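## Task

Take the foam block that sits on the desk and set it in the empty shelf spot whose lot number, printed on the shelf edge directly beneath that spot, is 477. Every other object must stay on its own shelf, table or counter. The robot must not topple or finish leaning, or the task fails. The block must stay in place by itself at the end, not only because the robot is holding it.

## Robot and tools

ROBOT. A simulated Hello Robot Stretch 4 with one arm: an omni-wheel base, a lift riding a mast, an arm that telescopes straight ahead, a three-joint wrist (yaw, pitch, roll) and a two-finger gripper. It stands about 1.6 m tall; the base rim lies within 0.23 m of the base origin. Loose objects may occasionally get nudged by something outside the robot's control.

FRAMES. Base frame: origin on the floor below the base centre, x ahead, y to the left, z upward. hand_pose (a point between the open fingertips) is reported in this frame and may be slightly wrong; with all wrist joints at zero its axes line up with the base frame. The odometry frame is the base frame as it was when the scene began.

TOOLS.
execute_actions: argument "actions" is a list holding exactly one action, or empty (empty only returns state and pictures). "cameras" selects images: any of head_camera, head_left_camera, head_right_camera, wrist_camera, or "all"; omitted or null means all, [] means none; a wrong name rejects the call. An action contains "base", "joints" or both, plus optional "pace" and "contact_limits"; alternatively it contains only "end_of_arm". All motions in one action begin together and may finish at different times.
- "base": exactly one relative command, measured from where the base last reported itself. {"translate_m": d} drives straight, forward positive, -2 to 2 m. {"strafe_m": d} slides sideways, left positive, -2 to 2 m. {"rotate_rad": d} spins in place, counter-clockwise (left) positive, -3.2 to 3.2 rad.
- "joints": one object of absolute targets keyed by name (any subset): lift_m 0 to 1.2 m; arm_m 0 to 0.55 m (extension); wrist_yaw_rad -1.134 to 4.276 (0 straight ahead, positive turns left, 3.14 stowed back, above 3.4 the arm may block it); wrist_pitch_rad -1.117 to 4.259 (0 level, 1.57 pointing down); wrist_roll_rad -1.117 to 4.259 (0 keeps fingers level, positive turns clockwise as seen from behind); gripper_m -0.038 to 0.141 (fingertip gap in metres; negative presses the tips together). Done tolerances: ±0.004 for lift, arm and gripper, ±0.02 for yaw and roll, ±0.05 for pitch. Out-of-range joint targets get clipped and noted; any other bad value or unknown key rejects the call so nothing moves. Anything you omit may still be driving toward its earlier target without the status showing it.
- "pace": "slow", "default", "fast" or "max" (base up to 0.1/0.3/0.4/0.6 m/s and 1/2/3/4 rad/s). With lift above 0.2 these drop, down to 0.3 m/s and 1 rad/s at lift 1.2.
- "contact_limits": {"arm_m": v}, v from 0 (gentlest) to 0.75 (firmest), default 0.5; sets how hard the arm may push before halting.
- {"end_of_arm": "enable_torque"} re-powers wrist or gripper motors that shut off; they then hold their current position.
No action runs past 15 s. If a result reports a stop, remaining motion calls in that reply are skipped.

wait: {"seconds": 0 to 10}; commands nothing, then returns state and images.
zoom_image: {"camera": name, "region": [x0, y0, x1, y1]} in pixels of that camera's most recent full image, top-left is (0,0), at most 504x504; handy for reading lot numbers on shelf edges.
finished_scene: {"scene": 1 or 2}; ends that scene for good once the robot has held the last command, and reveals the next task. Finish only when the object rests in the right spot unsupported and the gripper has let go.

RESULTS. base_status and joint_status tell how each motion ended: "done"; "off_target" (resting short and possibly still pushing); "contact_stop_at_<key>" (met something; that part goes slack, a loaded lift may sag, wheels may roll); "limit_stop_at_<name>", including own_body (self-collision, often with wrist pitched up below -0.2 and rolled) and tilt (leaning beyond 6 degrees: lift, arm and wheels go slack until upright); "torque_fault" (a wrist or gripper motor overloaded and went limp until enable_torque). Base "done" only means the wheels turned fully, even while slipping. on_its_own lists what happened without your command; "held at" there gives the held target, not the position. lidar_m: 12 distances, one per 30-degree sector, first straight ahead, going counter-clockwise (4th left, 7th behind, 10th right); "-" means nothing seen or closer than 0.25 m; it sees from about 0.15 m up, so table tops register. wrist_depth_mm: 7x7 grid of depths (100 to 2000 mm) from the top-left, "-" for invalid. base_odometry counts wheel rotation; heading runs -3.142 to 3.142. If turned_by_wheels and turned_by_imu disagree by more than about 0.1 rad, the base likely slipped or struck something. base_tilt gives forward/right lean in degrees with a fixed bias up to 1.5. motor_effort is percent of maximum, peak in brackets; a loaded level gripper shifts wrist pitch effort away from 0.

GRASPING. Command gripper_m below the object's width to hold it; tighter squeezes more and draws it toward the wrist. Gripper position and "done" do not confirm a grasp; look for a change in gripper effort or check the wrist_camera. If fingertips snag on a surface, raise the lift.

CAMERAS. head_camera looks ahead and down from the mast top (turn the base to aim it); head_left_camera and head_right_camera are fisheyes aimed more steeply down, also showing base and arm; wrist_camera looks along the fingers. Calibration is given per camera; later results list cameras whose numbers changed.

START AND SAFETY. To unfold the wrist first, send lift_m 0.4 with wrist_yaw_rad 0 in one action. Avoid driving or turning with arm_m above 0.2 while holding over 1 kg, especially at fast paces; avoid sustained pushes, high grips and high contact limits, which can tip the robot. Do not let objects drop, slip, or get knocked off shelves or the desk; keep the arm retracted while moving the base, and set the item down gently before opening the gripper.

Each tool is called as name([rows], argument=value, ...), one row to a line, values as JSON.

## Session

execute_actions(actions=[])

Scene clock: 0.00 s.
base_odometry: x=+0.000 y=+0.000 heading=+0.000 (m, m, rad; odometry frame)
turned_by_wheels: +0.000 (rad since the last result)
turned_by_imu: +0.000 (rad since the last result)
base_tilt: forward=+0.0 right=+1.0 (deg)
lidar_m: 0.64 1.76 1.85 1.47 0.91 0.80 0.82 0.96 2.37 1.20 0.73 0.63
base_status: not commanded
joint_positions: lift_m=+0.209 arm_m=-0.002 wrist_yaw_rad=+3.030 wrist_pitch_rad=+0.018 wrist_roll_rad=-0.005 gripper_m=+0.057
joint_status: not commanded
motor_effort: lift_m=+20 arm_m=+0 wrist_yaw_rad=+1 wrist_pitch_rad=-7 wrist_roll_rad=+0 gripper_m=-3 wheel_0=-1 wheel_1=+0 wheel_2=+0 (%)
hand_pose: x=-0.1085 y=+0.1191 z=+0.3817 quat_wxyz=(+0.056, -0.009, -0.002, +0.998) (m; base frame)
wrist_depth_mm: - 143 1008 946 891 831 809 / - 142 991 946 878 820 798 / 107 143 255 931 878 831 798 / 131 145 976 946 891 842 798 / 1160 1098 1008 946 891 842 798 / 1160 1060 195 946 195 831 798 / 976 946 991 146 878 809 788
pictures: head_camera, head_left_camera, head_right_camera, wrist_camera
Images, in order (width x height): head_camera 420x560, head_left_camera 420x672, head_right_camera 420x672, wrist_camera 616x392.

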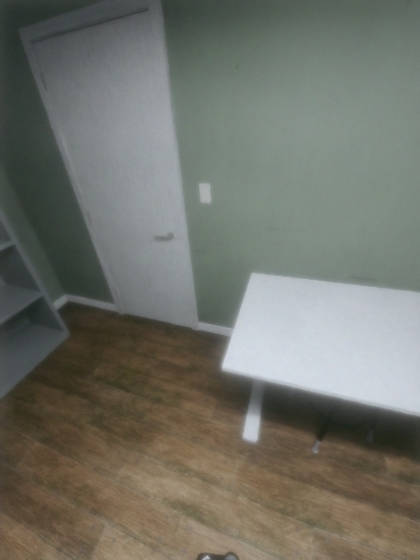

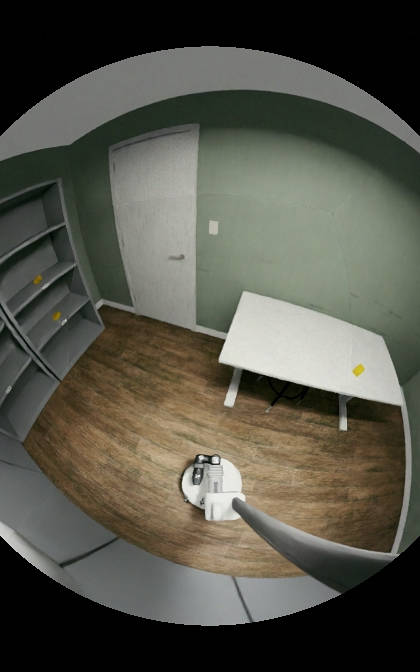

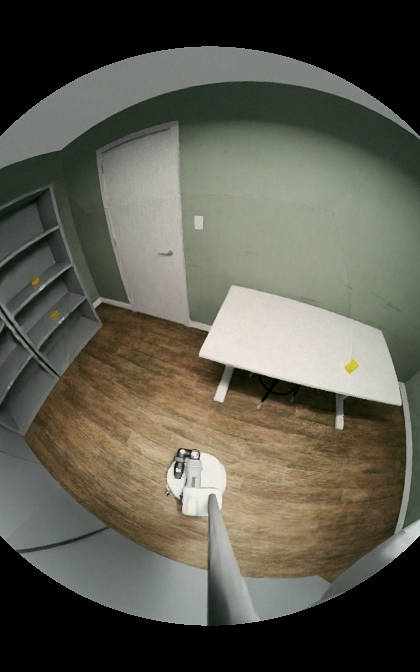

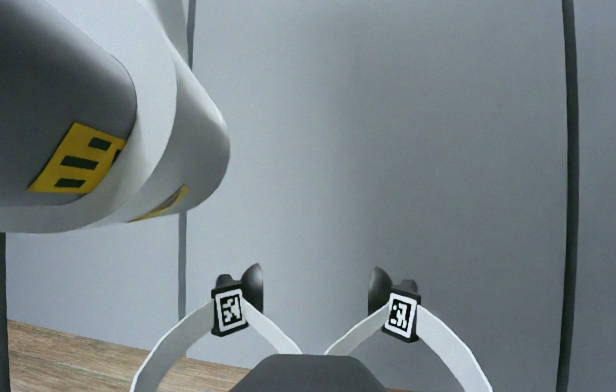

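zoom_image(camera="head_left_camera", region=[0, 170, 130, 450])

execute_actions([
  {"base":{"rotate_rad":-0.315},"pace":"fast"},
], cameras=[])

execute_actions([
  {"base":{"strafe_m":-0.8},"joints":{"lift_m":0.8,"wrist_yaw_rad":0,"gripper_m":0.12},"pace":"fast"},
])

Region (0, 170, 130, 450) of head_left_camera's 420x672 image, scaled by 1.800, with more detail than that image has; it fills the left 234 columns of this view, and the rest is white.

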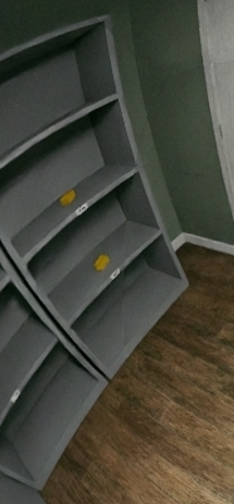

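Scene clock: 2.77 s.
base_odometry: x=+0.000 y=+0.000 heading=-0.315 (m, m, rad; odometry frame)
turned_by_wheels: -0.315 (rad since the last result)
turned_by_imu: -0.310 (rad since the last result)
base_tilt: forward=+0.0 right=+1.1 (deg)
lidar_m: 0.63 0.67 1.92 1.84 1.15 0.82 0.81 0.85 1.16 2.37 0.94 0.68
base_status: done
joint_positions: lift_m=+0.209 arm_m=-0.002 wrist_yaw_rad=+3.030 wrist_pitch_rad=+0.018 wrist_roll_rad=-0.005 gripper_m=+0.057
joint_status: not commanded
motor_effort: lift_m=+20(20) arm_m=+0(0) wrist_yaw_rad=+0(0) wrist_pitch_rad=-7(6) wrist_roll_rad=+1(1) gripper_m=-3(4) wheel_0=+1(4) wheel_1=+1(3) wheel_2=+1(7) (%)
hand_pose: x=-0.1084 y=+0.1191 z=+0.3817 quat_wxyz=(+0.056, -0.009, -0.002, +0.998) (m; base frame)
wrist_depth_mm: - 143 931 946 960 976 976 / - 143 931 946 960 960 960 / 107 143 254 931 946 960 976 / 131 145 946 946 946 976 960 / 917 917 917 946 960 976 976 / 917 931 195 931 195 960 960 / 904 917 931 147 960 960 991
pictures: none
No camera images: the call's "cameras" was empty. Leave "cameras" out to get every camera's image.

Scene clock: 6.00 s.
base_odometry: x=-0.248 y=-0.761 heading=-0.315 (m, m, rad; odometry frame)
turned_by_wheels: +0.000 (rad since the last result)
turned_by_imu: +0.000 (rad since the last result)
base_tilt: forward=+0.1 right=+1.1 (deg)
lidar_m: 0.63 0.68 0.93 2.69 1.16 0.85 0.81 0.86 1.64 1.57 1.63 0.67
base_status: done
joint_positions: lift_m=+0.800 arm_m=-0.002 wrist_yaw_rad=+0.000 wrist_pitch_rad=+0.018 wrist_roll_rad=-0.005 gripper_m=+0.120
joint_status: all done
motor_effort: lift_m=+22(25) arm_m=+0(0) wrist_yaw_rad=+0(7) wrist_pitch_rad=-6(6) wrist_roll_rad=+0(0) gripper_m=+0(2) wheel_0=+0(9) wheel_1=+2(10) wheel_2=+1(1) (%)
hand_pose: x=+0.4569 y=-0.0874 z=+0.9728 quat_wxyz=(+1.000, -0.003, +0.009, +0.000) (m; base frame)
wrist_depth_mm: 1281 1255 1229 1229 1205 1182 1160 / 1308 1281 1229 1229 1205 1160 1160 / 1281 1255 1255 1205 1205 1182 1160 / 1308 1281 1229 1229 1205 1182 1160 / 1281 1229 1229 1205 1205 1182 1160 / 976 917 215 1078 1078 1182 1138 / 683 668 691 141 715 699 1160
pictures: head_camera, head_left_camera, head_right_camera, wrist_camera
camera_calibration (this result's frames):
wrist_camera: T_world_to_cam=[[0.0290535, -0.999085, 0.0313846, -0.128849], [0.00519358, -0.0312465, -0.999498, 1.02492], [0.999564, 0.029202, 0.004281, -0.236319], [0, 0, 0, 1]] pos_world=[0.234637, -0.0898046, 1.02946]
Images, in order (width x height): head_camera 420x560, head_left_camera 420x672, head_right_camera 420x672, wrist_camera 616x392.

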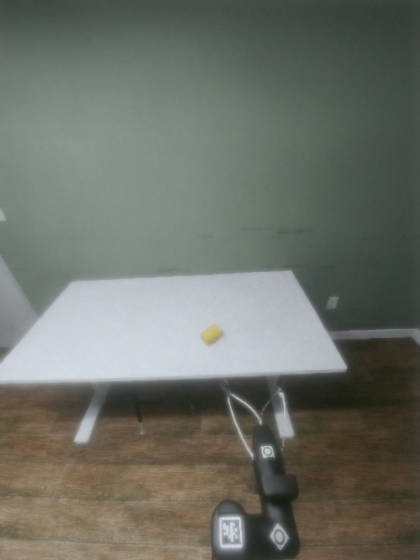

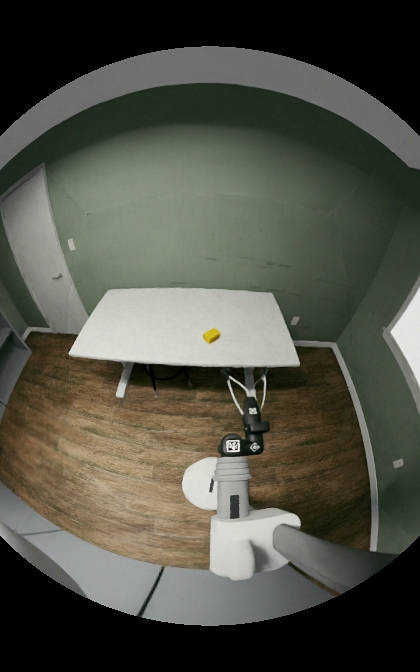

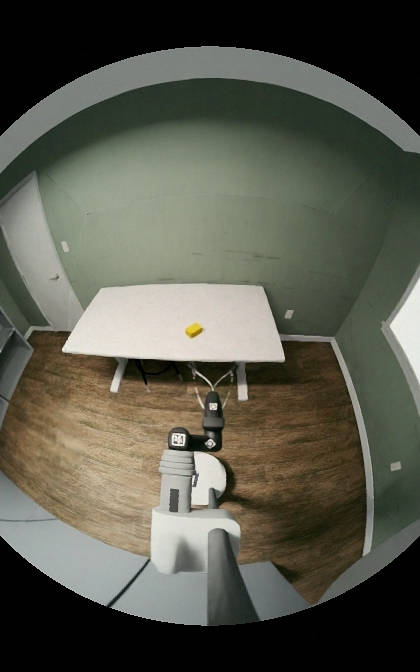

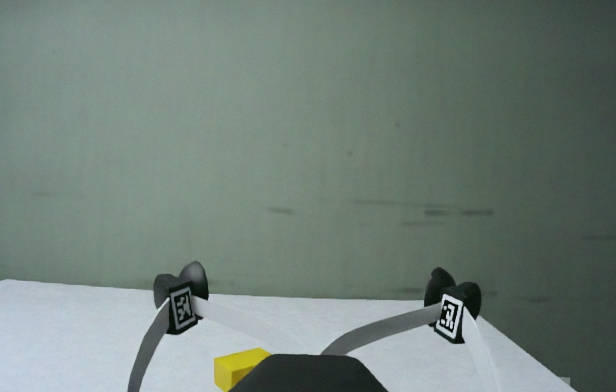

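zoom_image(camera="head_camera", region=[180, 305, 250, 390])

Region (180, 305, 250, 390) of head_camera's 420x560 image, scaled by 5.929, with more detail than that image has; it fills the left 415 columns of this view, and the rest is white.

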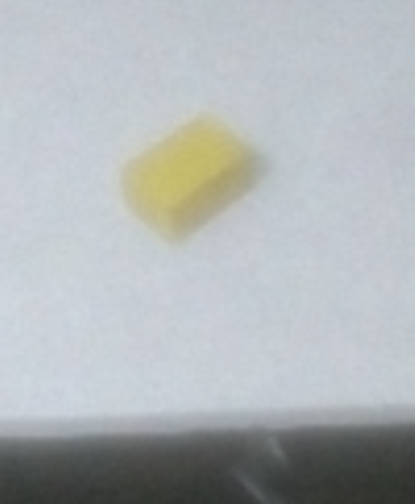

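execute_actions([
  {"base":{"strafe_m":-0.1},"joints":{"lift_m":0.82,"wrist_yaw_rad":0.71,"wrist_pitch_rad":0.45,"gripper_m":0.14,"arm_m":0.35},"pace":"fast"},
], cameras=["head_camera","wrist_camera"])

Scene clock: 10.60 s.
base_odometry: x=-0.279 y=-0.856 heading=-0.314 (m, m, rad; odometry frame)
turned_by_wheels: +0.000 (rad since the last result)
turned_by_imu: +0.000 (rad since the last result)
base_tilt: forward=+0.0 right=+1.1 (deg)
lidar_m: 0.64 0.66 0.92 2.78 1.16 0.86 0.82 0.86 1.55 1.46 1.54 0.67
base_status: done
joint_positions: lift_m=+0.820 arm_m=+0.349 wrist_yaw_rad=+0.710 wrist_pitch_rad=+0.452 wrist_roll_rad=-0.005 gripper_m=+0.140
joint_status: all done
motor_effort: lift_m=+23(26) arm_m=+7(13) wrist_yaw_rad=-2(8) wrist_pitch_rad=-6(2) wrist_roll_rad=+0(0) gripper_m=+1(0) wheel_0=-1(8) wheel_1=+2(9) wheel_2=+1(0) (%)
hand_pose: x=+0.7734 y=+0.1029 z=+0.8720 quat_wxyz=(+0.914, -0.080, +0.209, +0.339) (m; base frame)
wrist_depth_mm: - 1808 1336 1042 866 732 654 / - 1983 1430 1118 891 768 676 / - 1042 1042 1042 917 798 699 / 707 715 723 715 723 723 707 / 539 539 539 549 539 539 544 / 442 402 404 439 436 206 430 / 788 357 375 147 334 357 368
pictures: head_camera, wrist_camera
camera_calibration (this result's frames):
wrist_camera: T_world_to_cam=[[0.681151, -0.731962, 0.0162815, -0.463406], [-0.294747, -0.294507, -0.90906, 1.10866], [0.670192, 0.614408, -0.416348, 0.00351409], [0, 0, 0, 1]] pos_world=[0.640068, -0.0148473, 1.01684]
Images, in order (width x height): head_camera 420x560, wrist_camera 616x392.

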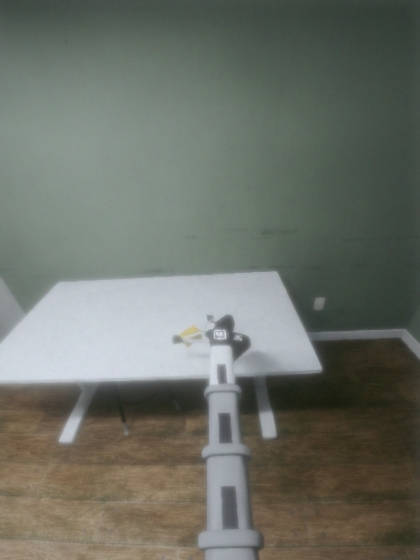

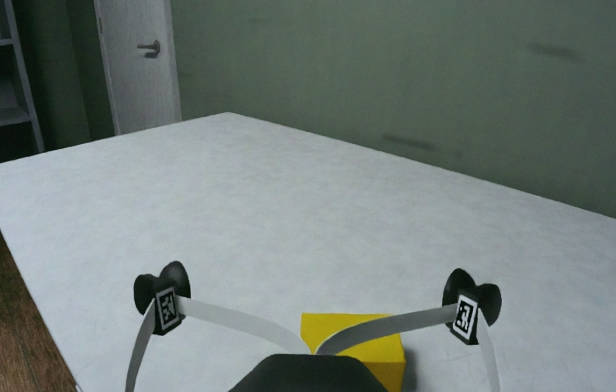

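execute_actions([
  {"base":{"strafe_m":0.03},"joints":{"lift_m":0.755,"arm_m":0.435},"pace":"fast"},
], cameras=["head_camera","wrist_camera"])

Scene clock: 13.13 s.
base_odometry: x=-0.269 y=-0.827 heading=-0.314 (m, m, rad; odometry frame)
turned_by_wheels: +0.000 (rad since the last result)
turned_by_imu: +0.000 (rad since the last result)
base_tilt: forward=+0.0 right=+1.0 (deg)
lidar_m: 0.65 0.67 0.93 2.74 1.17 0.86 0.84 0.86 1.58 1.50 1.59 0.67
base_status: done
joint_positions: lift_m=+0.755 arm_m=+0.434 wrist_yaw_rad=+0.710 wrist_pitch_rad=+0.452 wrist_roll_rad=-0.005 gripper_m=+0.140
joint_status: all done
motor_effort: lift_m=+18(17) arm_m=+8(11) wrist_yaw_rad=+1(1) wrist_pitch_rad=-6(6) wrist_roll_rad=+0(0) gripper_m=+0(1) wheel_0=+0(10) wheel_1=-1(7) wheel_2=+0(1) (%)
hand_pose: x=+0.8583 y=+0.1029 z=+0.8075 quat_wxyz=(+0.914, -0.080, +0.209, +0.339) (m; base frame)
wrist_depth_mm: - 1618 1205 946 778 654 585 / - 1808 1229 1008 820 683 597 / 831 809 820 820 788 707 627 / 559 554 559 559 559 564 564 / 418 424 427 427 430 427 421 / 332 314 315 345 343 205 338 / 287 282 283 147 285 282 289
pictures: head_camera, wrist_camera
camera_calibration (this result's frames):
wrist_camera: T_world_to_cam=[[0.681226, -0.731892, 0.0162778, -0.520284], [-0.294783, -0.294594, -0.90902, 1.07501], [0.670099, 0.61445, -0.416435, -0.0801794], [0, 0, 0, 1]] pos_world=[0.725054, -0.0148339, 0.952283]
Images, in order (width x height): head_camera 420x560, wrist_camera 616x392.

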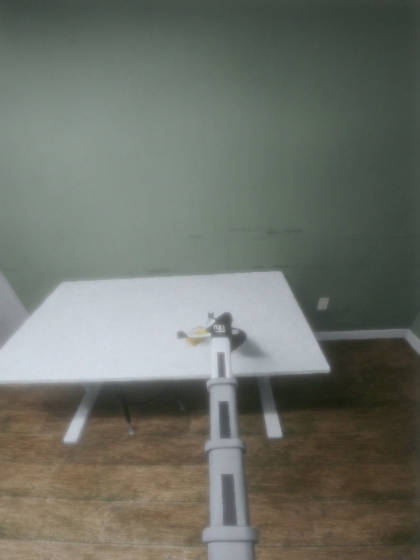

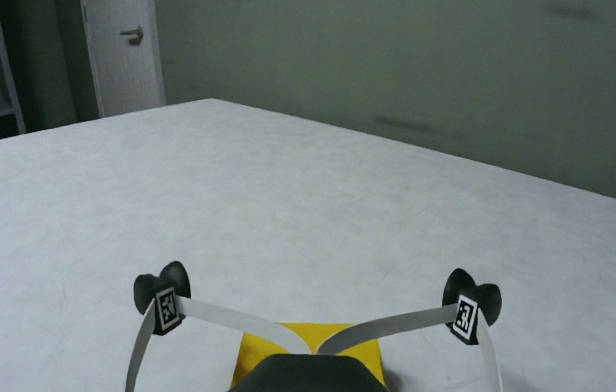

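execute_actions([
  {"joints":{"lift_m":0.695,"arm_m":0.43}},
], cameras=["head_left_camera","wrist_camera"])

Scene clock: 14.67 s.
base_odometry: x=-0.269 y=-0.827 heading=-0.314 (m, m, rad; odometry frame)
turned_by_wheels: +0.000 (rad since the last result)
turned_by_imu: +0.000 (rad since the last result)
base_tilt: forward=+0.0 right=+1.0 (deg)
lidar_m: 0.63 0.67 0.92 2.75 1.18 0.86 0.83 0.87 1.58 1.49 1.58 0.67
base_status: not commanded
joint_positions: lift_m=+0.695 arm_m=+0.431 wrist_yaw_rad=+0.710 wrist_pitch_rad=+0.452 wrist_roll_rad=-0.005 gripper_m=+0.140
joint_status: all done
motor_effort: lift_m=+17(13) arm_m=-8(8) wrist_yaw_rad=+3(1) wrist_pitch_rad=-6(5) wrist_roll_rad=+0(0) gripper_m=-1(1) wheel_0=+0(0) wheel_1=-1(0) wheel_2=+0(0) (%)
hand_pose: x=+0.8561 y=+0.1029 z=+0.7475 quat_wxyz=(+0.914, -0.080, +0.209, +0.339) (m; base frame)
wrist_depth_mm: - 1576 1205 946 778 654 585 / - 1576 1138 946 820 683 609 / 615 603 603 609 609 615 609 / 418 415 415 415 418 418 415 / 312 315 317 236 319 317 315 / 248 232 198 191 198 206 251 / 213 210 205 147 204 209 -
pictures: head_left_camera, wrist_camera
camera_calibration (this result's frames):
wrist_camera: T_world_to_cam=[[0.681227, -0.731892, 0.0162778, -0.517761], [-0.294783, -0.294594, -0.90902, 1.01983], [0.670099, 0.61445, -0.416435, -0.103631], [0, 0, 0, 1]] pos_world=[0.722784, -0.0148338, 0.892316]
Images, in order (width x height): head_left_camera 420x672, wrist_camera 616x392.

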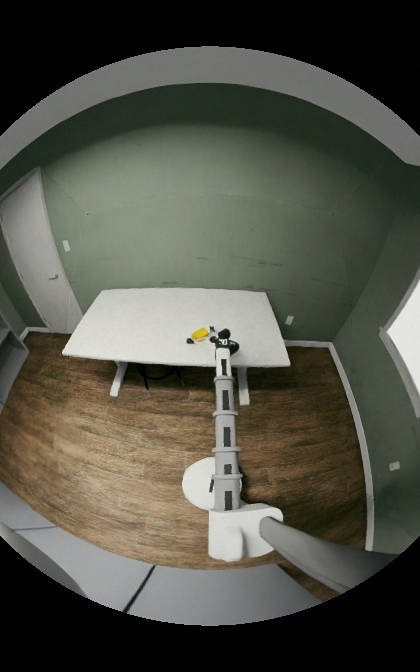

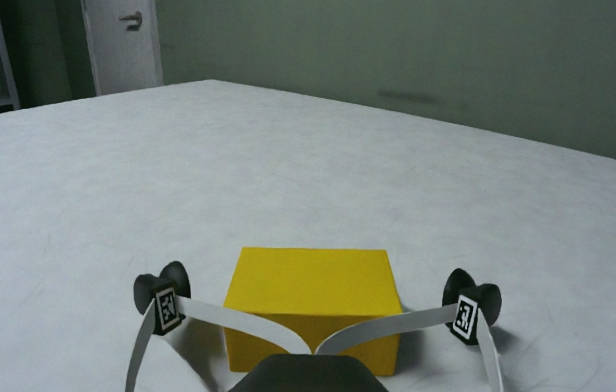

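execute_actions([
  {"joints":{"lift_m":0.69,"gripper_m":0.05}},
], cameras=["wrist_camera"])

Scene clock: 17.10 s.
base_odometry: x=-0.269 y=-0.827 heading=-0.314 (m, m, rad; odometry frame)
turned_by_wheels: +0.000 (rad since the last result)
turned_by_imu: +0.000 (rad since the last result)
base_tilt: forward=-0.1 right=+1.1 (deg)
lidar_m: 0.63 0.67 0.93 2.75 1.17 0.86 0.83 0.87 1.57 1.49 1.57 0.66
base_status: not commanded
joint_positions: lift_m=+0.690 arm_m=+0.431 wrist_yaw_rad=+0.710 wrist_pitch_rad=+0.452 wrist_roll_rad=-0.005 gripper_m=+0.050
joint_status: all done
motor_effort: lift_m=+17(19) arm_m=-7(8) wrist_yaw_rad=-1(1) wrist_pitch_rad=-6(6) wrist_roll_rad=+1(0) gripper_m=-15(14) wheel_0=+0(0) wheel_1=-1(0) wheel_2=+0(0) (%)
hand_pose: x=+0.8561 y=+0.1029 z=+0.7425 quat_wxyz=(+0.914, -0.080, +0.209, +0.339) (m; base frame)
wrist_depth_mm: - 1618 1205 946 778 654 580 / - 1499 1098 946 809 683 603 / 597 591 585 585 591 597 603 / 404 402 402 404 407 407 407 / 303 306 307 219 307 307 306 / 242 244 182 179 182 245 244 / 206 197 198 181 188 198 -
pictures: wrist_camera
camera_calibration (this result's frames):
wrist_camera: T_world_to_cam=[[0.681227, -0.731891, 0.0162754, -0.517678], [-0.294823, -0.294628, -0.908996, 1.01529], [0.670081, 0.614435, -0.416487, -0.105654], [0, 0, 0, 1]] pos_world=[0.722784, -0.0148331, 0.887317]
Images, in order (width x height): wrist_camera 616x392.

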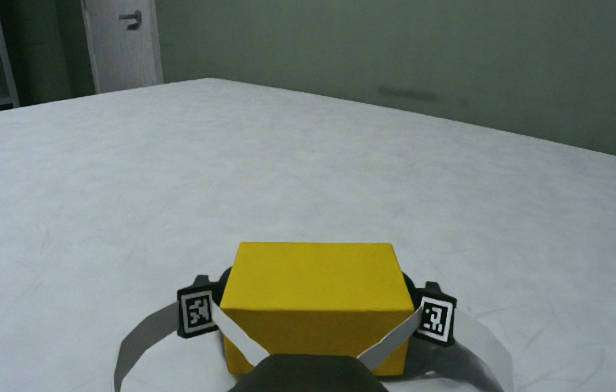

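execute_actions([
  {"joints":{"lift_m":0.74},"pace":"fast"},
], cameras=["wrist_camera"])

execute_actions([
  {"base":{"rotate_rad":1.571},"joints":{"lift_m":0.76,"arm_m":0,"wrist_yaw_rad":0},"pace":"fast"},
])

Scene clock: 18.47 s.
base_odometry: x=-0.269 y=-0.827 heading=-0.314 (m, m, rad; odometry frame)
turned_by_wheels: +0.000 (rad since the last result)
turned_by_imu: +0.000 (rad since the last result)
base_tilt: forward=+0.0 right=+1.1 (deg)
lidar_m: 0.64 0.68 0.91 2.75 1.16 0.86 0.82 0.86 1.57 1.48 1.58 0.68
base_status: not commanded
joint_positions: lift_m=+0.740 arm_m=+0.431 wrist_yaw_rad=+0.710 wrist_pitch_rad=+0.452 wrist_roll_rad=-0.005 gripper_m=+0.050
joint_status: all done
motor_effort: lift_m=+22(33) arm_m=-8(8) wrist_yaw_rad=+0(1) wrist_pitch_rad=-7(6) wrist_roll_rad=-1(1) gripper_m=-15(16) wheel_0=+0(0) wheel_1=-1(1) wheel_2=+1(0) (%)
hand_pose: x=+0.8560 y=+0.1029 z=+0.7919 quat_wxyz=(+0.914, -0.080, +0.209, +0.339) (m; base frame)
wrist_depth_mm: - 1618 1205 946 778 654 580 / - 1808 1205 991 820 683 603 / 778 768 759 750 759 707 621 / 521 521 521 521 525 521 525 / 389 394 397 219 397 397 394 / 314 314 182 180 182 317 314 / 267 255 256 183 189 254 270
pictures: wrist_camera
camera_calibration (this result's frames):
wrist_camera: T_world_to_cam=[[0.68123, -0.731889, 0.0162665, -0.518476], [-0.29498, -0.294763, -0.908901, 1.06031], [0.670009, 0.614373, -0.416694, -0.0847963], [0, 0, 0, 1]] pos_world=[0.722785, -0.0148303, 0.936815]
Images, in order (width x height): wrist_camera 616x392.

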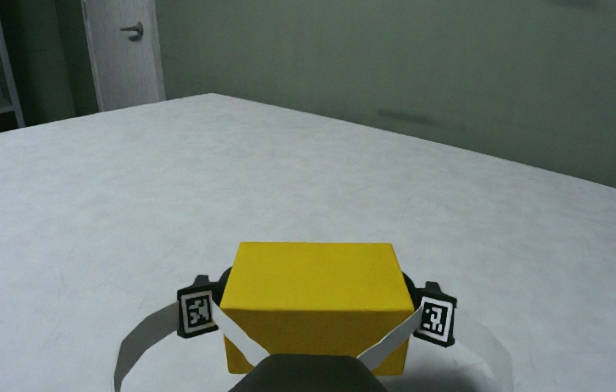

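Scene clock: 20.43 s.
base_odometry: x=-0.269 y=-0.827 heading=+1.257 (m, m, rad; odometry frame)
turned_by_wheels: +1.571 (rad since the last result)
turned_by_imu: +1.546 (rad since the last result)
base_tilt: forward=+0.0 right=+1.1 (deg)
lidar_m: 2.72 1.15 0.85 0.81 0.86 1.63 1.52 1.57 0.67 0.63 0.67 0.92
base_status: done
joint_positions: lift_m=+0.760 arm_m=+0.001 wrist_yaw_rad=+0.000 wrist_pitch_rad=+0.452 wrist_roll_rad=-0.005 gripper_m=+0.050
joint_status: all done
motor_effort: lift_m=+23(22) arm_m=-7(11) wrist_yaw_rad=+2(4) wrist_pitch_rad=-7(8) wrist_roll_rad=+1(1) gripper_m=-14(17) wheel_0=+1(6) wheel_1=+1(12) wheel_2=+1(8) (%)
hand_pose: x=+0.4317 y=-0.0874 z=+0.8119 quat_wxyz=(+0.975, -0.003, +0.224, +0.001) (m; base frame)
wrist_depth_mm: 1205 1618 - - - - - / 1205 1661 - - - - - / 1205 1708 - - - - - / 1205 1756 - - - - - / 1255 1618 1756 219 1756 1708 1756 / 1229 1397 182 180 182 1366 1366 / 1182 1118 1098 182 189 1118 1160
pictures: head_camera, head_left_camera, head_right_camera, wrist_camera
camera_calibration (this result's frames):
wrist_camera: T_world_to_cam=[[0.0396613, -0.999081, 0.0162592, -0.115344], [-0.415974, -0.0313038, -0.908838, 0.972426], [0.908511, 0.0292823, -0.416833, 0.170709], [0, 0, 0, 1]] pos_world=[0.253987, -0.0897963, 0.95681]
Images, in order (width x height): head_camera 420x560, head_left_camera 420x672, head_right_camera 420x672, wrist_camera 616x392.

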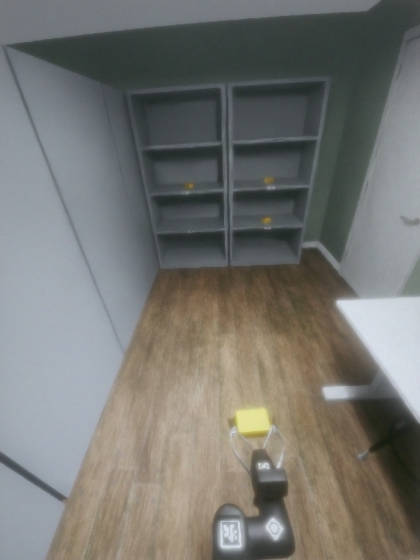

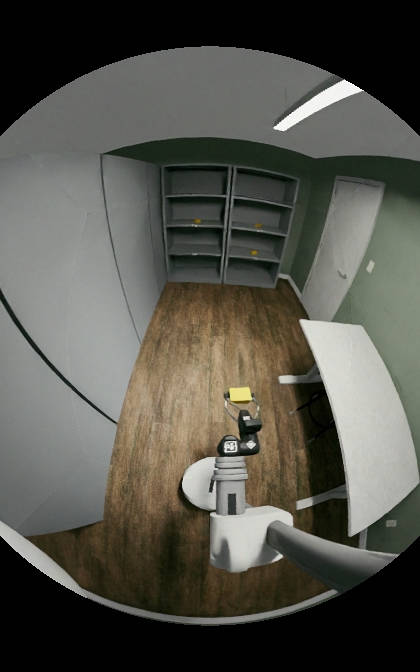

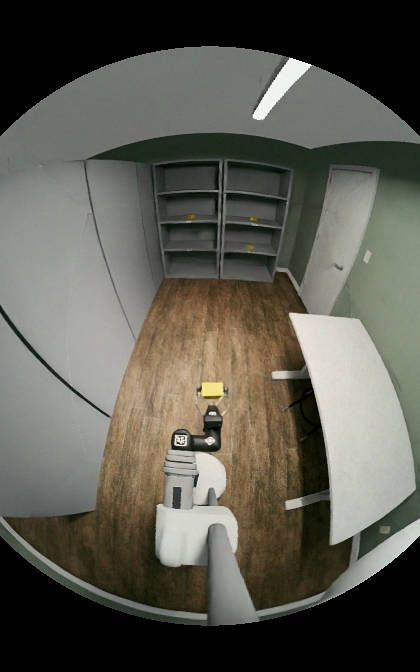

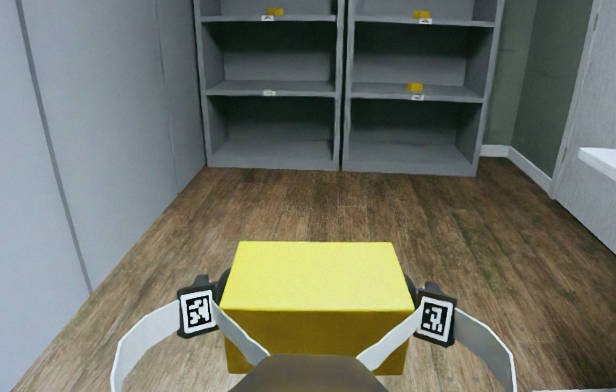

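zoom_image(camera="wrist_camera", region=[230, 0, 460, 120])

execute_actions([
  {"base":{"translate_m":1.9},"joints":{"lift_m":0.55},"pace":"max"},
])

Region (230, 0, 460, 120) of wrist_camera's 616x392 image, scaled by 2.191; it fills the top 263 rows of this view, and the rest is white.

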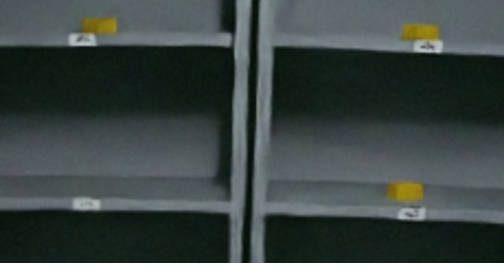

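Scene clock: 26.83 s.
base_odometry: x=+0.317 y=+0.980 heading=+1.257 (m, m, rad; odometry frame)
turned_by_wheels: +0.000 (rad since the last result)
turned_by_imu: -0.005 (rad since the last result)
base_tilt: forward=+0.0 right=+1.0 (deg)
lidar_m: 0.81 0.84 0.80 0.77 0.80 1.18 3.52 1.05 1.16 1.40 1.17 0.84
base_status: done
joint_positions: lift_m=+0.550 arm_m=+0.001 wrist_yaw_rad=+0.000 wrist_pitch_rad=+0.452 wrist_roll_rad=-0.005 gripper_m=+0.050
joint_status: all done
motor_effort: lift_m=+19(19) arm_m=-7(8) wrist_yaw_rad=+2(0) wrist_pitch_rad=-7(7) wrist_roll_rad=+0(0) gripper_m=-15(15) wheel_0=-1(7) wheel_1=+1(7) wheel_2=+1(10) (%)
hand_pose: x=+0.4317 y=-0.0874 z=+0.6022 quat_wxyz=(+0.975, -0.003, +0.224, +0.001) (m; base frame)
wrist_depth_mm: 1008 991 976 960 539 931 917 / 1042 1042 1042 991 569 976 960 / 759 759 750 759 615 778 788 / 1042 1205 1160 1138 654 1098 1078 / 1078 1205 1205 219 683 1160 1138 / 960 976 182 180 182 976 976 / 878 866 866 182 189 798 820
pictures: head_camera, head_left_camera, head_right_camera, wrist_camera
camera_calibration (this result's frames):
wrist_camera: T_world_to_cam=[[0.039541, -0.999086, 0.0162557, -0.111911], [-0.416058, -0.0312532, -0.908801, 0.781877], [0.908478, 0.0291716, -0.416913, 0.0834158], [0, 0, 0, 1]] pos_world=[0.25395, -0.0898062, 0.747167]
Images, in order (width x height): head_camera 420x560, head_left_camera 420x672, head_right_camera 420x672, wrist_camera 616x392.

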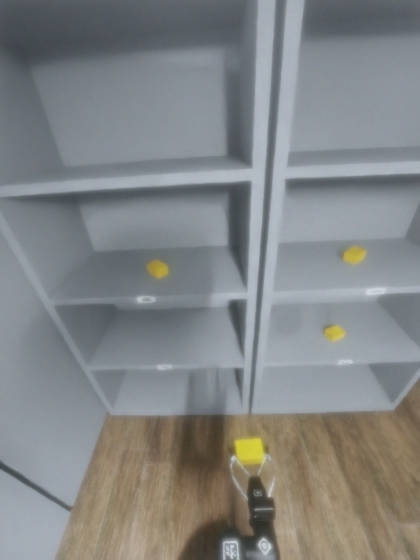

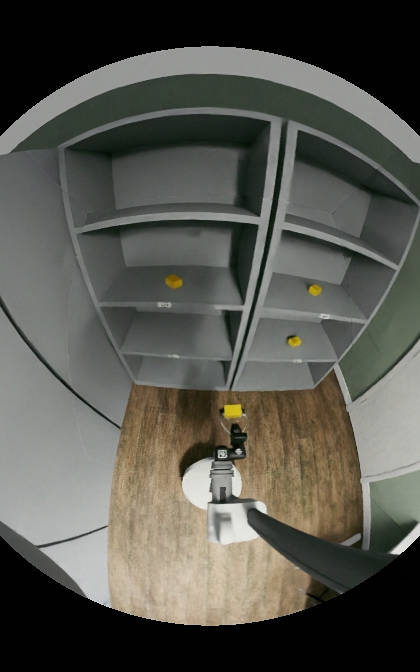

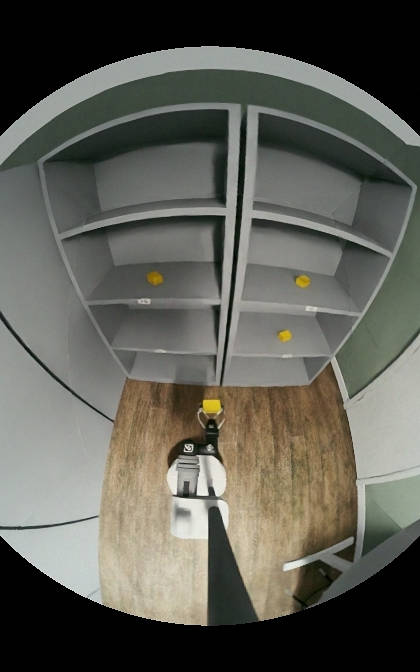

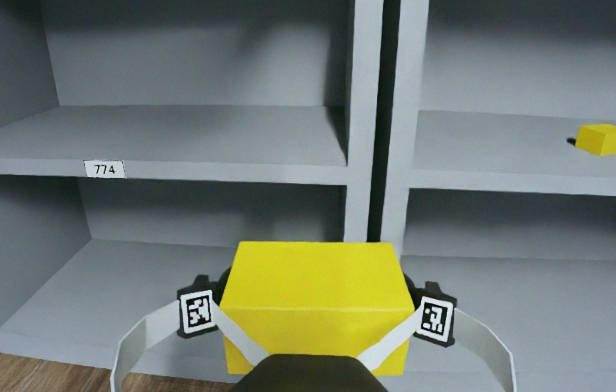

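execute_actions([
  {"base":{"rotate_rad":1.57},"joints":{"lift_m":0.2},"pace":"max"},
], cameras=["wrist_camera"])

execute_actions([
  {"base":{"strafe_m":2.0},"pace":"max"},
], cameras=["head_left_camera"])

Scene clock: 29.63 s.
base_odometry: x=+0.317 y=+0.980 heading=+2.827 (m, m, rad; odometry frame)
turned_by_wheels: +1.570 (rad since the last result)
turned_by_imu: +1.545 (rad since the last result)
base_tilt: forward=+0.0 right=+1.0 (deg)
lidar_m: 0.77 0.82 1.15 3.43 1.09 1.17 1.45 1.15 0.83 0.80 0.84 0.79
base_status: done
joint_positions: lift_m=+0.200 arm_m=+0.001 wrist_yaw_rad=+0.000 wrist_pitch_rad=+0.452 wrist_roll_rad=-0.005 gripper_m=+0.050
joint_status: all done
motor_effort: lift_m=+18(19) arm_m=-8(8) wrist_yaw_rad=+0(2) wrist_pitch_rad=-7(8) wrist_roll_rad=+1(0) gripper_m=-16(17) wheel_0=+1(8) wheel_1=+2(10) wheel_2=+2(9) (%)
hand_pose: x=+0.4317 y=-0.0873 z=+0.2522 quat_wxyz=(+0.975, -0.003, +0.224, +0.001) (m; base frame)
wrist_depth_mm: 525 517 508 500 492 484 480 / 559 544 539 535 517 512 508 / 597 585 574 564 559 544 539 / 640 627 615 597 591 591 569 / 668 661 647 219 615 621 609 / 569 580 182 180 182 585 580 / 488 469 469 182 188 469 496
pictures: wrist_camera
camera_calibration (this result's frames):
wrist_camera: T_world_to_cam=[[0.0398214, -0.999075, 0.0162533, -0.106269], [-0.416047, -0.0313676, -0.908802, 0.463804], [0.908471, 0.0294276, -0.416911, -0.0625058], [0, 0, 0, 1]] pos_world=[0.25398, -0.0897833, 0.397174]
Images, in order (width x height): wrist_camera 616x392.

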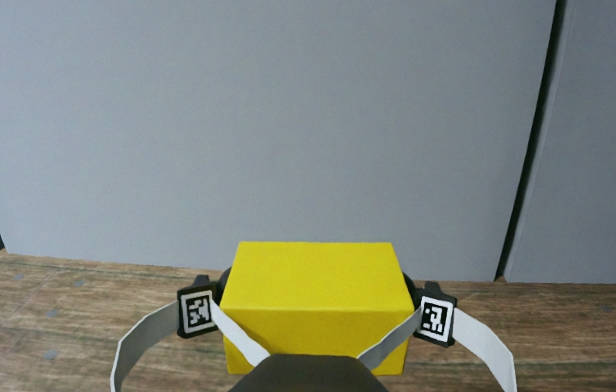

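Scene clock: 34.37 s.
base_odometry: x=-0.301 y=-0.922 heading=+2.827 (m, m, rad; odometry frame)
turned_by_wheels: +0.000 (rad since the last result)
turned_by_imu: -0.001 (rad since the last result)
base_tilt: forward=+0.0 right=+1.1 (deg)
lidar_m: 0.80 0.87 1.48 1.42 1.46 0.68 0.65 0.66 0.93 2.82 1.16 0.86
base_status: done
joint_positions: lift_m=+0.200 arm_m=+0.001 wrist_yaw_rad=+0.000 wrist_pitch_rad=+0.452 wrist_roll_rad=-0.005 gripper_m=+0.050
joint_status: not commanded
motor_effort: lift_m=+18(19) arm_m=-8(7) wrist_yaw_rad=+1(3) wrist_pitch_rad=-7(7) wrist_roll_rad=+0(1) gripper_m=-17(15) wheel_0=+1(9) wheel_1=+0(15) wheel_2=+1(2) (%)
hand_pose: x=+0.4317 y=-0.0874 z=+0.2522 quat_wxyz=(+0.975, -0.003, +0.224, +0.001) (m; base frame)
wrist_depth_mm: 569 559 554 549 539 525 512 / 603 597 585 580 564 554 539 / 654 627 621 609 597 597 580 / 842 683 661 654 640 627 621 / 707 707 699 219 668 661 654 / 569 574 182 180 182 585 574 / 492 466 469 183 189 466 492
pictures: head_left_camera
Images, in order (width x height): head_left_camera 420x672.

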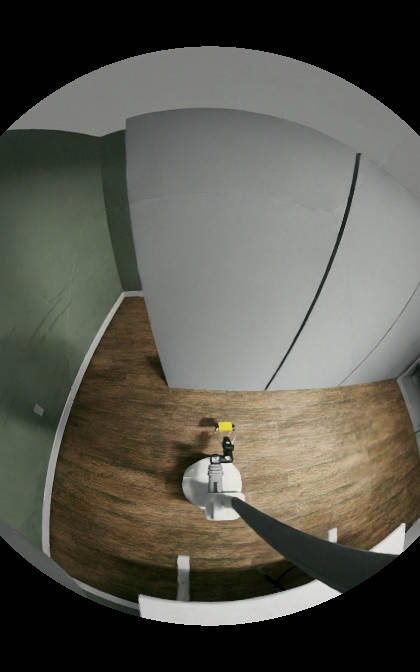

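execute_actions([
  {"base":{"strafe_m":0.85},"pace":"max"},
], cameras=["head_camera","head_right_camera"])

Scene clock: 37.60 s.
base_odometry: x=-0.563 y=-1.731 heading=+2.827 (m, m, rad; odometry frame)
turned_by_wheels: +0.000 (rad since the last result)
turned_by_imu: -0.001 (rad since the last result)
base_tilt: forward=+0.0 right=+1.0 (deg)
lidar_m: 2.12 0.81 0.58 0.54 0.57 0.86 1.39 0.82 0.94 3.10 1.18 0.94
base_status: done
joint_positions: lift_m=+0.200 arm_m=+0.001 wrist_yaw_rad=+0.000 wrist_pitch_rad=+0.452 wrist_roll_rad=-0.005 gripper_m=+0.050
joint_status: not commanded
motor_effort: lift_m=+19(19) arm_m=-7(7) wrist_yaw_rad=+1(0) wrist_pitch_rad=-6(7) wrist_roll_rad=-1(1) gripper_m=-17(15) wheel_0=+0(13) wheel_1=-2(12) wheel_2=+2(1) (%)
hand_pose: x=+0.4317 y=-0.0874 z=+0.2522 quat_wxyz=(+0.975, -0.003, +0.224, +0.001) (m; base frame)
wrist_depth_mm: 878 1229 1983 1921 1863 866 585 / 878 1255 1983 1983 1983 878 585 / 904 1205 1397 1366 1397 866 609 / 866 960 960 960 960 854 634 / 715 723 723 218 732 723 668 / 569 580 181 179 182 585 580 / 488 469 473 183 189 469 492
pictures: head_camera, head_right_camera
Images, in order (width x height): head_camera 420x560, head_right_camera 420x672.

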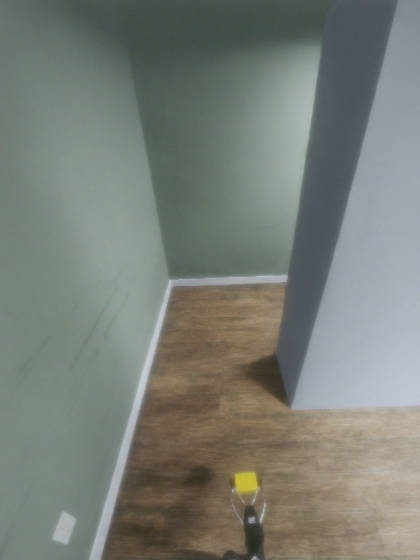

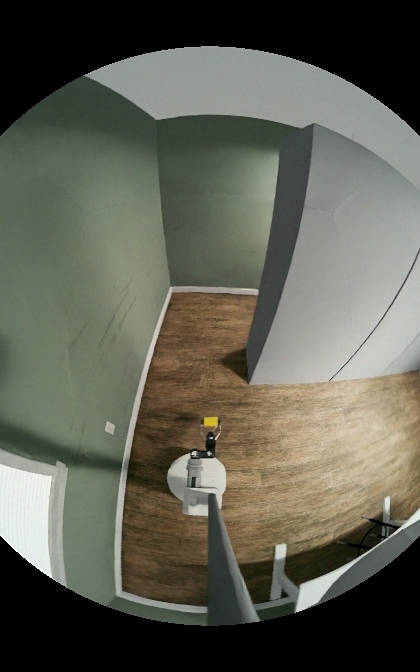

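execute_actions([
  {"base":{"translate_m":1.8},"pace":"max"},
], cameras=["head_right_camera"])

execute_actions([
  {"base":{"rotate_rad":-1.6},"pace":"max"},
])

Scene clock: 42.83 s.
base_odometry: x=-2.275 y=-1.175 heading=+2.827 (m, m, rad; odometry frame)
turned_by_wheels: +0.000 (rad since the last result)
turned_by_imu: -0.005 (rad since the last result)
base_tilt: forward=-0.1 right=+1.1 (deg)
lidar_m: 0.50 0.53 0.56 0.54 0.56 0.81 2.54 0.64 0.67 1.94 0.71 0.53
base_status: done
joint_positions: lift_m=+0.200 arm_m=+0.001 wrist_yaw_rad=+0.000 wrist_pitch_rad=+0.452 wrist_roll_rad=-0.005 gripper_m=+0.050
joint_status: not commanded
motor_effort: lift_m=+19(19) arm_m=-8(8) wrist_yaw_rad=-1(1) wrist_pitch_rad=-7(7) wrist_roll_rad=+0(1) gripper_m=-16(18) wheel_0=-3(9) wheel_1=-2(6) wheel_2=+2(14) (%)
hand_pose: x=+0.4317 y=-0.0874 z=+0.2522 quat_wxyz=(+0.975, -0.003, +0.224, +0.001) (m; base frame)
wrist_depth_mm: 266 264 258 255 251 246 244 / 281 278 274 270 266 260 257 / 300 296 293 287 282 278 273 / 324 317 312 306 300 296 291 / 349 340 330 218 315 317 314 / 379 364 182 180 182 334 338 / 397 384 379 183 189 357 359
pictures: head_right_camera
Images, in order (width x height): head_right_camera 420x672.

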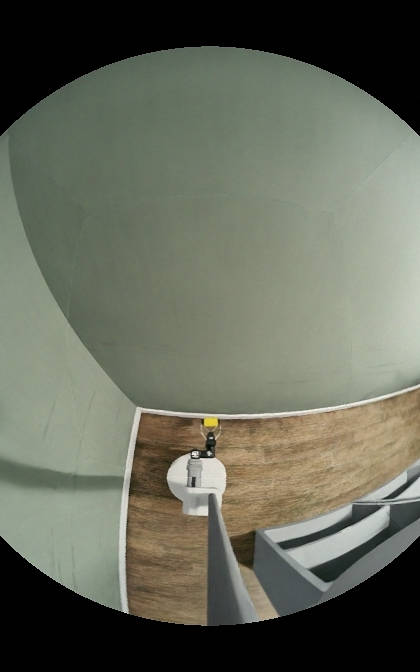

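Scene clock: 44.37 s.
base_odometry: x=-2.275 y=-1.175 heading=+1.227 (m, m, rad; odometry frame)
turned_by_wheels: -1.600 (rad since the last result)
turned_by_imu: -1.575 (rad since the last result)
base_tilt: forward=+0.0 right=+1.0 (deg)
lidar_m: 1.79 0.75 0.52 0.50 0.52 0.57 0.55 0.55 0.78 2.04 0.64 0.64
base_status: done
joint_positions: lift_m=+0.200 arm_m=+0.001 wrist_yaw_rad=+0.000 wrist_pitch_rad=+0.452 wrist_roll_rad=-0.005 gripper_m=+0.050
joint_status: not commanded
motor_effort: lift_m=+20(19) arm_m=-8(8) wrist_yaw_rad=-1(0) wrist_pitch_rad=-6(6) wrist_roll_rad=+1(0) gripper_m=-16(17) wheel_0=-1(7) wheel_1=+0(17) wheel_2=-2(10) (%)
hand_pose: x=+0.4317 y=-0.0874 z=+0.2522 quat_wxyz=(+0.975, -0.003, +0.224, +0.001) (m; base frame)
wrist_depth_mm: 842 1229 - - - 991 960 / 854 1255 - - 1863 1042 1042 / 866 1182 1366 1397 1430 1060 1078 / 842 946 946 960 960 891 778 / 715 723 715 218 732 732 627 / 569 580 182 180 182 585 559 / 484 466 469 182 189 469 496
pictures: head_camera, head_left_camera, head_right_camera, wrist_camera
camera_calibration (this result's frames):
wrist_camera: T_world_to_cam=[[0.0394194, -0.99909, 0.0162646, -0.106203], [-0.41586, -0.0312041, -0.908893, 0.463734], [0.908574, 0.0290643, -0.416712, -0.062637], [0, 0, 0, 1]] pos_world=[0.253945, -0.0898159, 0.39711]
Images, in order (width x height): head_camera 420x560, head_left_camera 420x672, head_right_camera 420x672, wrist_camera 616x392.

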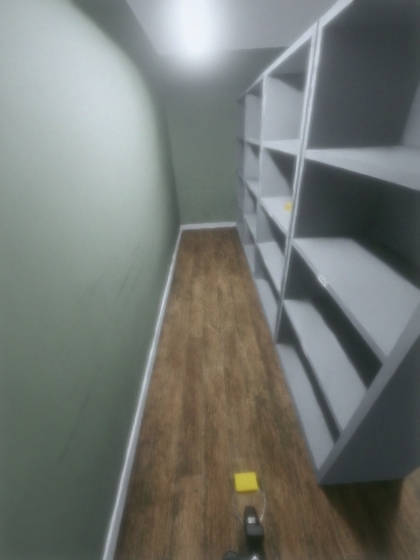

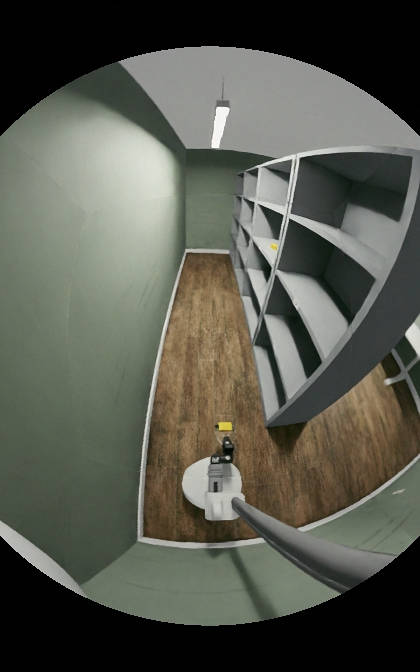

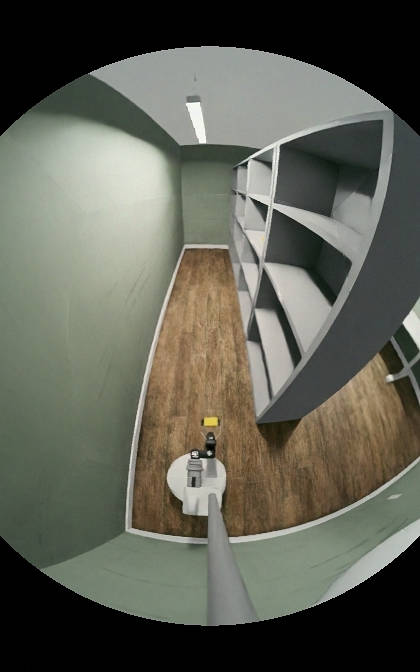

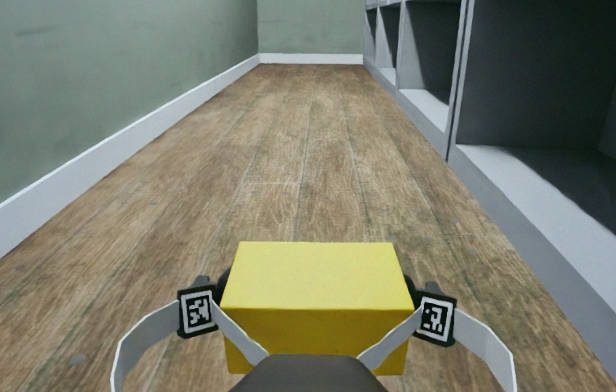

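zoom_image(camera="head_camera", region=[230, 150, 360, 400])

zoom_image(camera="head_camera", region=[300, 260, 345, 305])

Region (230, 150, 360, 400) of head_camera's 420x560 image, scaled by 2.016, with more detail than that image has; it fills the left 262 columns of this view, and the rest is white.

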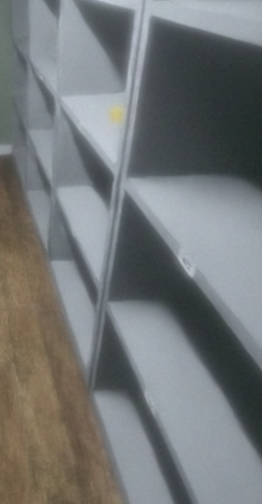

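Region (300, 260, 345, 305) of head_camera's 420x560 image, scaled by 11.200, with more detail than that image has.

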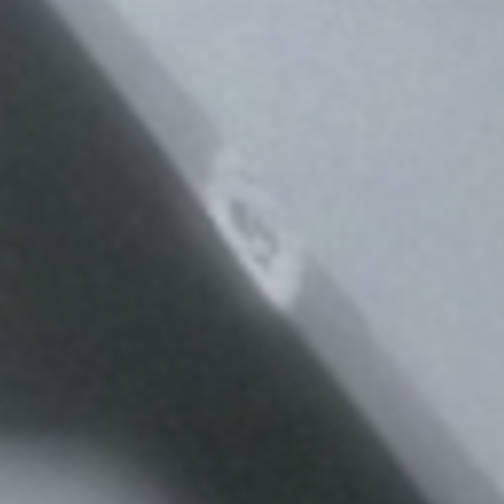

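execute_actions([
  {"base":{"strafe_m":0.17},"pace":"max"},
], cameras=[])

execute_actions([
  {"base":{"translate_m":1.0},"pace":"max"},
], cameras=["head_right_camera"])

Scene clock: 47.43 s.
base_odometry: x=-2.435 y=-1.117 heading=+1.227 (m, m, rad; odometry frame)
turned_by_wheels: +0.000 (rad since the last result)
turned_by_imu: +0.000 (rad since the last result)
base_tilt: forward=+0.0 right=+1.1 (deg)
lidar_m: 1.48 0.50 0.36 0.33 0.35 0.50 0.56 0.57 0.78 2.07 0.78 0.87
base_status: done
joint_positions: lift_m=+0.200 arm_m=+0.001 wrist_yaw_rad=+0.000 wrist_pitch_rad=+0.452 wrist_roll_rad=-0.005 gripper_m=+0.050
joint_status: not commanded
motor_effort: lift_m=+19(19) arm_m=-8(8) wrist_yaw_rad=-1(1) wrist_pitch_rad=-7(6) wrist_roll_rad=+1(0) gripper_m=-15(16) wheel_0=+0(11) wheel_1=-1(12) wheel_2=-1(1) (%)
hand_pose: x=+0.4317 y=-0.0874 z=+0.2522 quat_wxyz=(+0.975, -0.003, +0.224, +0.001) (m; base frame)
wrist_depth_mm: 609 878 1708 - - 1808 960 / 621 904 1708 - - 1921 1025 / 634 891 1336 1366 1366 1255 1078 / 634 854 960 960 960 960 878 / 621 715 723 219 732 732 723 / 559 574 182 180 182 580 580 / 488 466 473 182 189 469 496
pictures: none
No camera images: the call's "cameras" was empty. Leave "cameras" out to get every camera's image.

Scene clock: 50.67 s.
base_odometry: x=-2.098 y=-0.176 heading=+1.227 (m, m, rad; odometry frame)
turned_by_wheels: +0.000 (rad since the last result)
turned_by_imu: -0.003 (rad since the last result)
base_tilt: forward=+0.0 right=+1.1 (deg)
lidar_m: 1.55 0.52 0.38 0.35 0.38 0.52 1.39 1.60 0.63 0.58 0.64 0.87
base_status: done
joint_positions: lift_m=+0.200 arm_m=+0.001 wrist_yaw_rad=+0.000 wrist_pitch_rad=+0.452 wrist_roll_rad=-0.005 gripper_m=+0.050
joint_status: not commanded
motor_effort: lift_m=+19(19) arm_m=-7(7) wrist_yaw_rad=+0(0) wrist_pitch_rad=-7(7) wrist_roll_rad=+1(0) gripper_m=-16(16) wheel_0=-1(7) wheel_1=-1(10) wheel_2=+0(15) (%)
hand_pose: x=+0.4317 y=-0.0874 z=+0.2522 quat_wxyz=(+0.975, -0.003, +0.224, +0.001) (m; base frame)
wrist_depth_mm: 640 917 1708 - - 1756 917 / 654 931 1708 - - 1808 960 / 661 960 1397 1397 1397 1255 1008 / 668 878 946 960 946 946 866 / 654 723 732 219 732 723 723 / 569 574 182 180 182 580 580 / 488 466 473 182 189 469 496
pictures: head_right_camera
Images, in order (width x height): head_right_camera 420x672.

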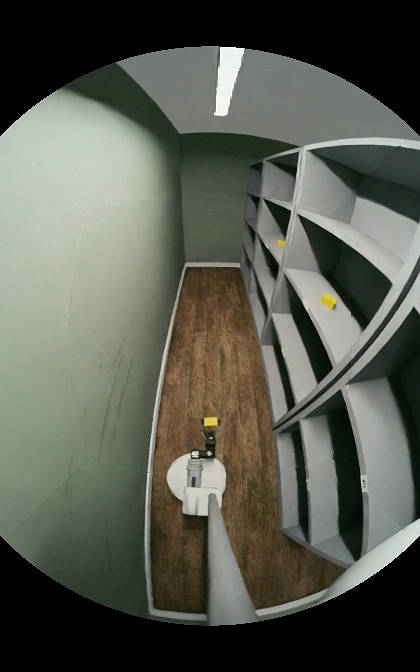

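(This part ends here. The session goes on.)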